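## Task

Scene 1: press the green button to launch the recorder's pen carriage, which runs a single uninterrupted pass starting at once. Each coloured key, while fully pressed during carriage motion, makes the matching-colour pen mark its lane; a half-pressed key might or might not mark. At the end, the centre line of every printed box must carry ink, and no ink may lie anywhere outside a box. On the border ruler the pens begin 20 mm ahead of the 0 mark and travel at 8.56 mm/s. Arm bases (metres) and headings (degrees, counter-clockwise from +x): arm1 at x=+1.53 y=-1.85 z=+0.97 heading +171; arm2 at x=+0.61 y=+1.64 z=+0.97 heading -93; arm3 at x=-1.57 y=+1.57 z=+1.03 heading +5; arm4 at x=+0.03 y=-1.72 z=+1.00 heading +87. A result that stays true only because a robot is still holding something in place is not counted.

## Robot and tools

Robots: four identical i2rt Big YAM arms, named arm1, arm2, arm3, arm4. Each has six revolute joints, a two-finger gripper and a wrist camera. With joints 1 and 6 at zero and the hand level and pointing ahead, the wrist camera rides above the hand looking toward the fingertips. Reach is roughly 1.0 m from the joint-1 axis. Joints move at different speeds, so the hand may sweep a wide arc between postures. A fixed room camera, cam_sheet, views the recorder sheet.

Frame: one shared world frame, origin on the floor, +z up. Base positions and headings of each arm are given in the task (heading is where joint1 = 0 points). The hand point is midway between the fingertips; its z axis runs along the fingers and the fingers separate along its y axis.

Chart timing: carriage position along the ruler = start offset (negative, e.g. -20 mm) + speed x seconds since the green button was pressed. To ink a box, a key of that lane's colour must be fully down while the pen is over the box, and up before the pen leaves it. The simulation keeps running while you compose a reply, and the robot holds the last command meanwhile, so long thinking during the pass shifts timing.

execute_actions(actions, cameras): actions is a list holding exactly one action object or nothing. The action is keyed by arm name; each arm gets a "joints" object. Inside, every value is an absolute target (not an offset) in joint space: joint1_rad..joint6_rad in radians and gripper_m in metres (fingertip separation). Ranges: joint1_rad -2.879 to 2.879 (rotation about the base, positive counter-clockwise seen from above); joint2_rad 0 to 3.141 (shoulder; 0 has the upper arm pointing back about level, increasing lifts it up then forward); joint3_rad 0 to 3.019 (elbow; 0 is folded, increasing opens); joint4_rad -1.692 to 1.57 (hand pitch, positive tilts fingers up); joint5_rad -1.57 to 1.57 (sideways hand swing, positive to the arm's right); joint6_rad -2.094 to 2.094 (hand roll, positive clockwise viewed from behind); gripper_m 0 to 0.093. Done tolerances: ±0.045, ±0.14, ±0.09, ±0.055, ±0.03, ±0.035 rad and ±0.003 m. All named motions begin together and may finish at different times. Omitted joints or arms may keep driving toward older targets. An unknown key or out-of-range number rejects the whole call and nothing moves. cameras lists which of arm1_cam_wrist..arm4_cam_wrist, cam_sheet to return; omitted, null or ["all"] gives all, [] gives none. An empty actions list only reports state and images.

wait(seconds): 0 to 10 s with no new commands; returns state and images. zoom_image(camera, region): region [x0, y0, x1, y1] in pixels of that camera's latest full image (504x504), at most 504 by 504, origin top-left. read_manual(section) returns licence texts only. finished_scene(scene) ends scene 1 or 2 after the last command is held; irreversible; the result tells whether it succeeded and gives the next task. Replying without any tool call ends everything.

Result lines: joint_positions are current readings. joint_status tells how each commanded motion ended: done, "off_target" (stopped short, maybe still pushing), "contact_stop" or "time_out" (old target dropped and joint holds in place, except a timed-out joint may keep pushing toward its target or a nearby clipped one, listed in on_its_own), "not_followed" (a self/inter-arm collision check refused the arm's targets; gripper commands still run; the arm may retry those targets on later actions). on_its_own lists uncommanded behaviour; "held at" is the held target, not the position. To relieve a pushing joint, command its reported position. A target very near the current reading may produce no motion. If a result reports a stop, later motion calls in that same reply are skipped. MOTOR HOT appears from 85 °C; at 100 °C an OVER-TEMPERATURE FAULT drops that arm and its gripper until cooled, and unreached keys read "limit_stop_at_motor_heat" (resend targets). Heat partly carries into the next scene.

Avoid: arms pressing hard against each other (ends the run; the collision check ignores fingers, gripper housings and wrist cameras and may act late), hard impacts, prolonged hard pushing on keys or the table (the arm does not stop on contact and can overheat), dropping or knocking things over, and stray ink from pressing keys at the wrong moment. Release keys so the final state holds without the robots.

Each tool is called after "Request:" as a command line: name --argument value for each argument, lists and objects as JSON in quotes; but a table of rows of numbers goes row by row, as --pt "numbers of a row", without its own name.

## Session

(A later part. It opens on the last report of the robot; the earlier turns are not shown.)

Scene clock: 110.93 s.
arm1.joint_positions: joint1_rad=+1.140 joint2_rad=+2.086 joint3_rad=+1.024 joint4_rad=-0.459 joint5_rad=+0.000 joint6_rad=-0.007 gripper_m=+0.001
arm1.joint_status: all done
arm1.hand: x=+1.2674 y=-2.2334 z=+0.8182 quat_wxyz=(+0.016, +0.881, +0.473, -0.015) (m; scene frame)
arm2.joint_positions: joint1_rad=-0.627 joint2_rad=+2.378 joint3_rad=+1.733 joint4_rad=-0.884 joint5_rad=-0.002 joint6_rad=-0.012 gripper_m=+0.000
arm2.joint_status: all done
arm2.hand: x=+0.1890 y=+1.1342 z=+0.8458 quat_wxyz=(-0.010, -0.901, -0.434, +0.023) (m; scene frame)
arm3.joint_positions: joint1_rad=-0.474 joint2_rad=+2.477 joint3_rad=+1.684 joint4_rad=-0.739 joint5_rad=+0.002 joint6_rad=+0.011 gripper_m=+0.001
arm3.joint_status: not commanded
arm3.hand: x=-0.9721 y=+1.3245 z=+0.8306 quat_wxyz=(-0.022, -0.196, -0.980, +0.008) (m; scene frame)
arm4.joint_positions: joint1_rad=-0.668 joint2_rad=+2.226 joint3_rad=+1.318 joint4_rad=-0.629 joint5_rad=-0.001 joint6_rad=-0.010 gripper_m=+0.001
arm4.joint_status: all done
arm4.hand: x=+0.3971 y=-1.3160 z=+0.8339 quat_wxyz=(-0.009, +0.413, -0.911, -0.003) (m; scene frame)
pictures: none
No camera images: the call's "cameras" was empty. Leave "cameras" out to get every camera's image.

Request:
execute_actions --actions '[]' --cameras '["cam_sheet"]'

Scene clock: 114.03 s.
arm1.joint_positions: joint1_rad=+1.140 joint2_rad=+2.086 joint3_rad=+1.024 joint4_rad=-0.459 joint5_rad=+0.000 joint6_rad=-0.007 gripper_m=+0.001
arm1.joint_status: all done
arm1.hand: x=+1.2674 y=-2.2334 z=+0.8182 quat_wxyz=(+0.016, +0.881, +0.473, -0.015) (m; scene frame)
arm2.joint_positions: joint1_rad=-0.627 joint2_rad=+2.378 joint3_rad=+1.733 joint4_rad=-0.884 joint5_rad=-0.002 joint6_rad=-0.012 gripper_m=+0.000
arm2.joint_status: all done
arm2.hand: x=+0.1890 y=+1.1342 z=+0.8458 quat_wxyz=(-0.010, -0.901, -0.434, +0.023) (m; scene frame)
arm3.joint_positions: joint1_rad=-0.474 joint2_rad=+2.477 joint3_rad=+1.684 joint4_rad=-0.739 joint5_rad=+0.002 joint6_rad=+0.011 gripper_m=+0.001
arm3.joint_status: not commanded
arm3.hand: x=-0.9721 y=+1.3245 z=+0.8306 quat_wxyz=(-0.022, -0.196, -0.980, +0.008) (m; scene frame)
arm4.joint_positions: joint1_rad=-0.668 joint2_rad=+2.226 joint3_rad=+1.318 joint4_rad=-0.629 joint5_rad=-0.001 joint6_rad=-0.010 gripper_m=+0.001
arm4.joint_status: all done
arm4.hand: x=+0.3971 y=-1.3160 z=+0.8339 quat_wxyz=(-0.009, +0.413, -0.911, -0.003) (m; scene frame)
pictures: cam_sheet
Images, in order (width x height): cam_sheet 504x504.

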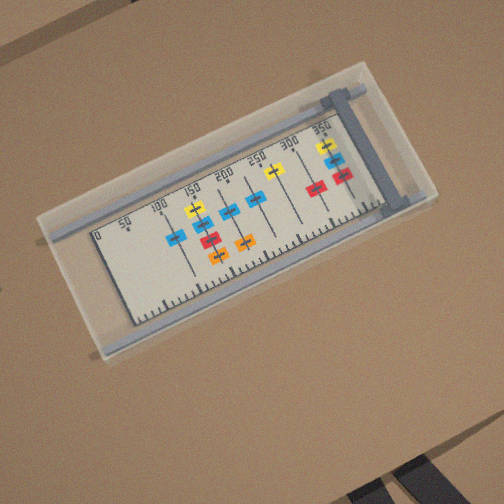

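Request:
zoom_image --camera "cam_sheet" --region '[140, 90, 420, 300]'

Region (140, 90, 420, 300) of cam_sheet's 504x504 image, scaled by 1.800, with more detail than that image has; it fills the top 378 rows of this view, and the rest is white.

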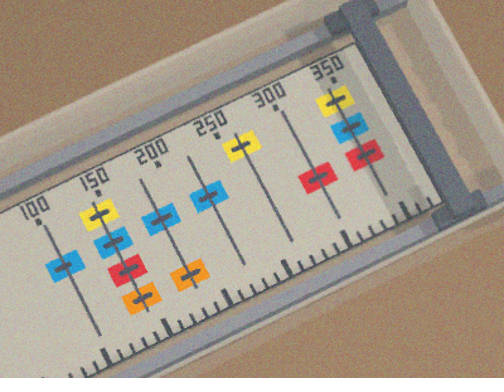

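All boxes inked. Finishing scene 1.

Request:
finished_scene --scene 1

The scene is finished: the task was done.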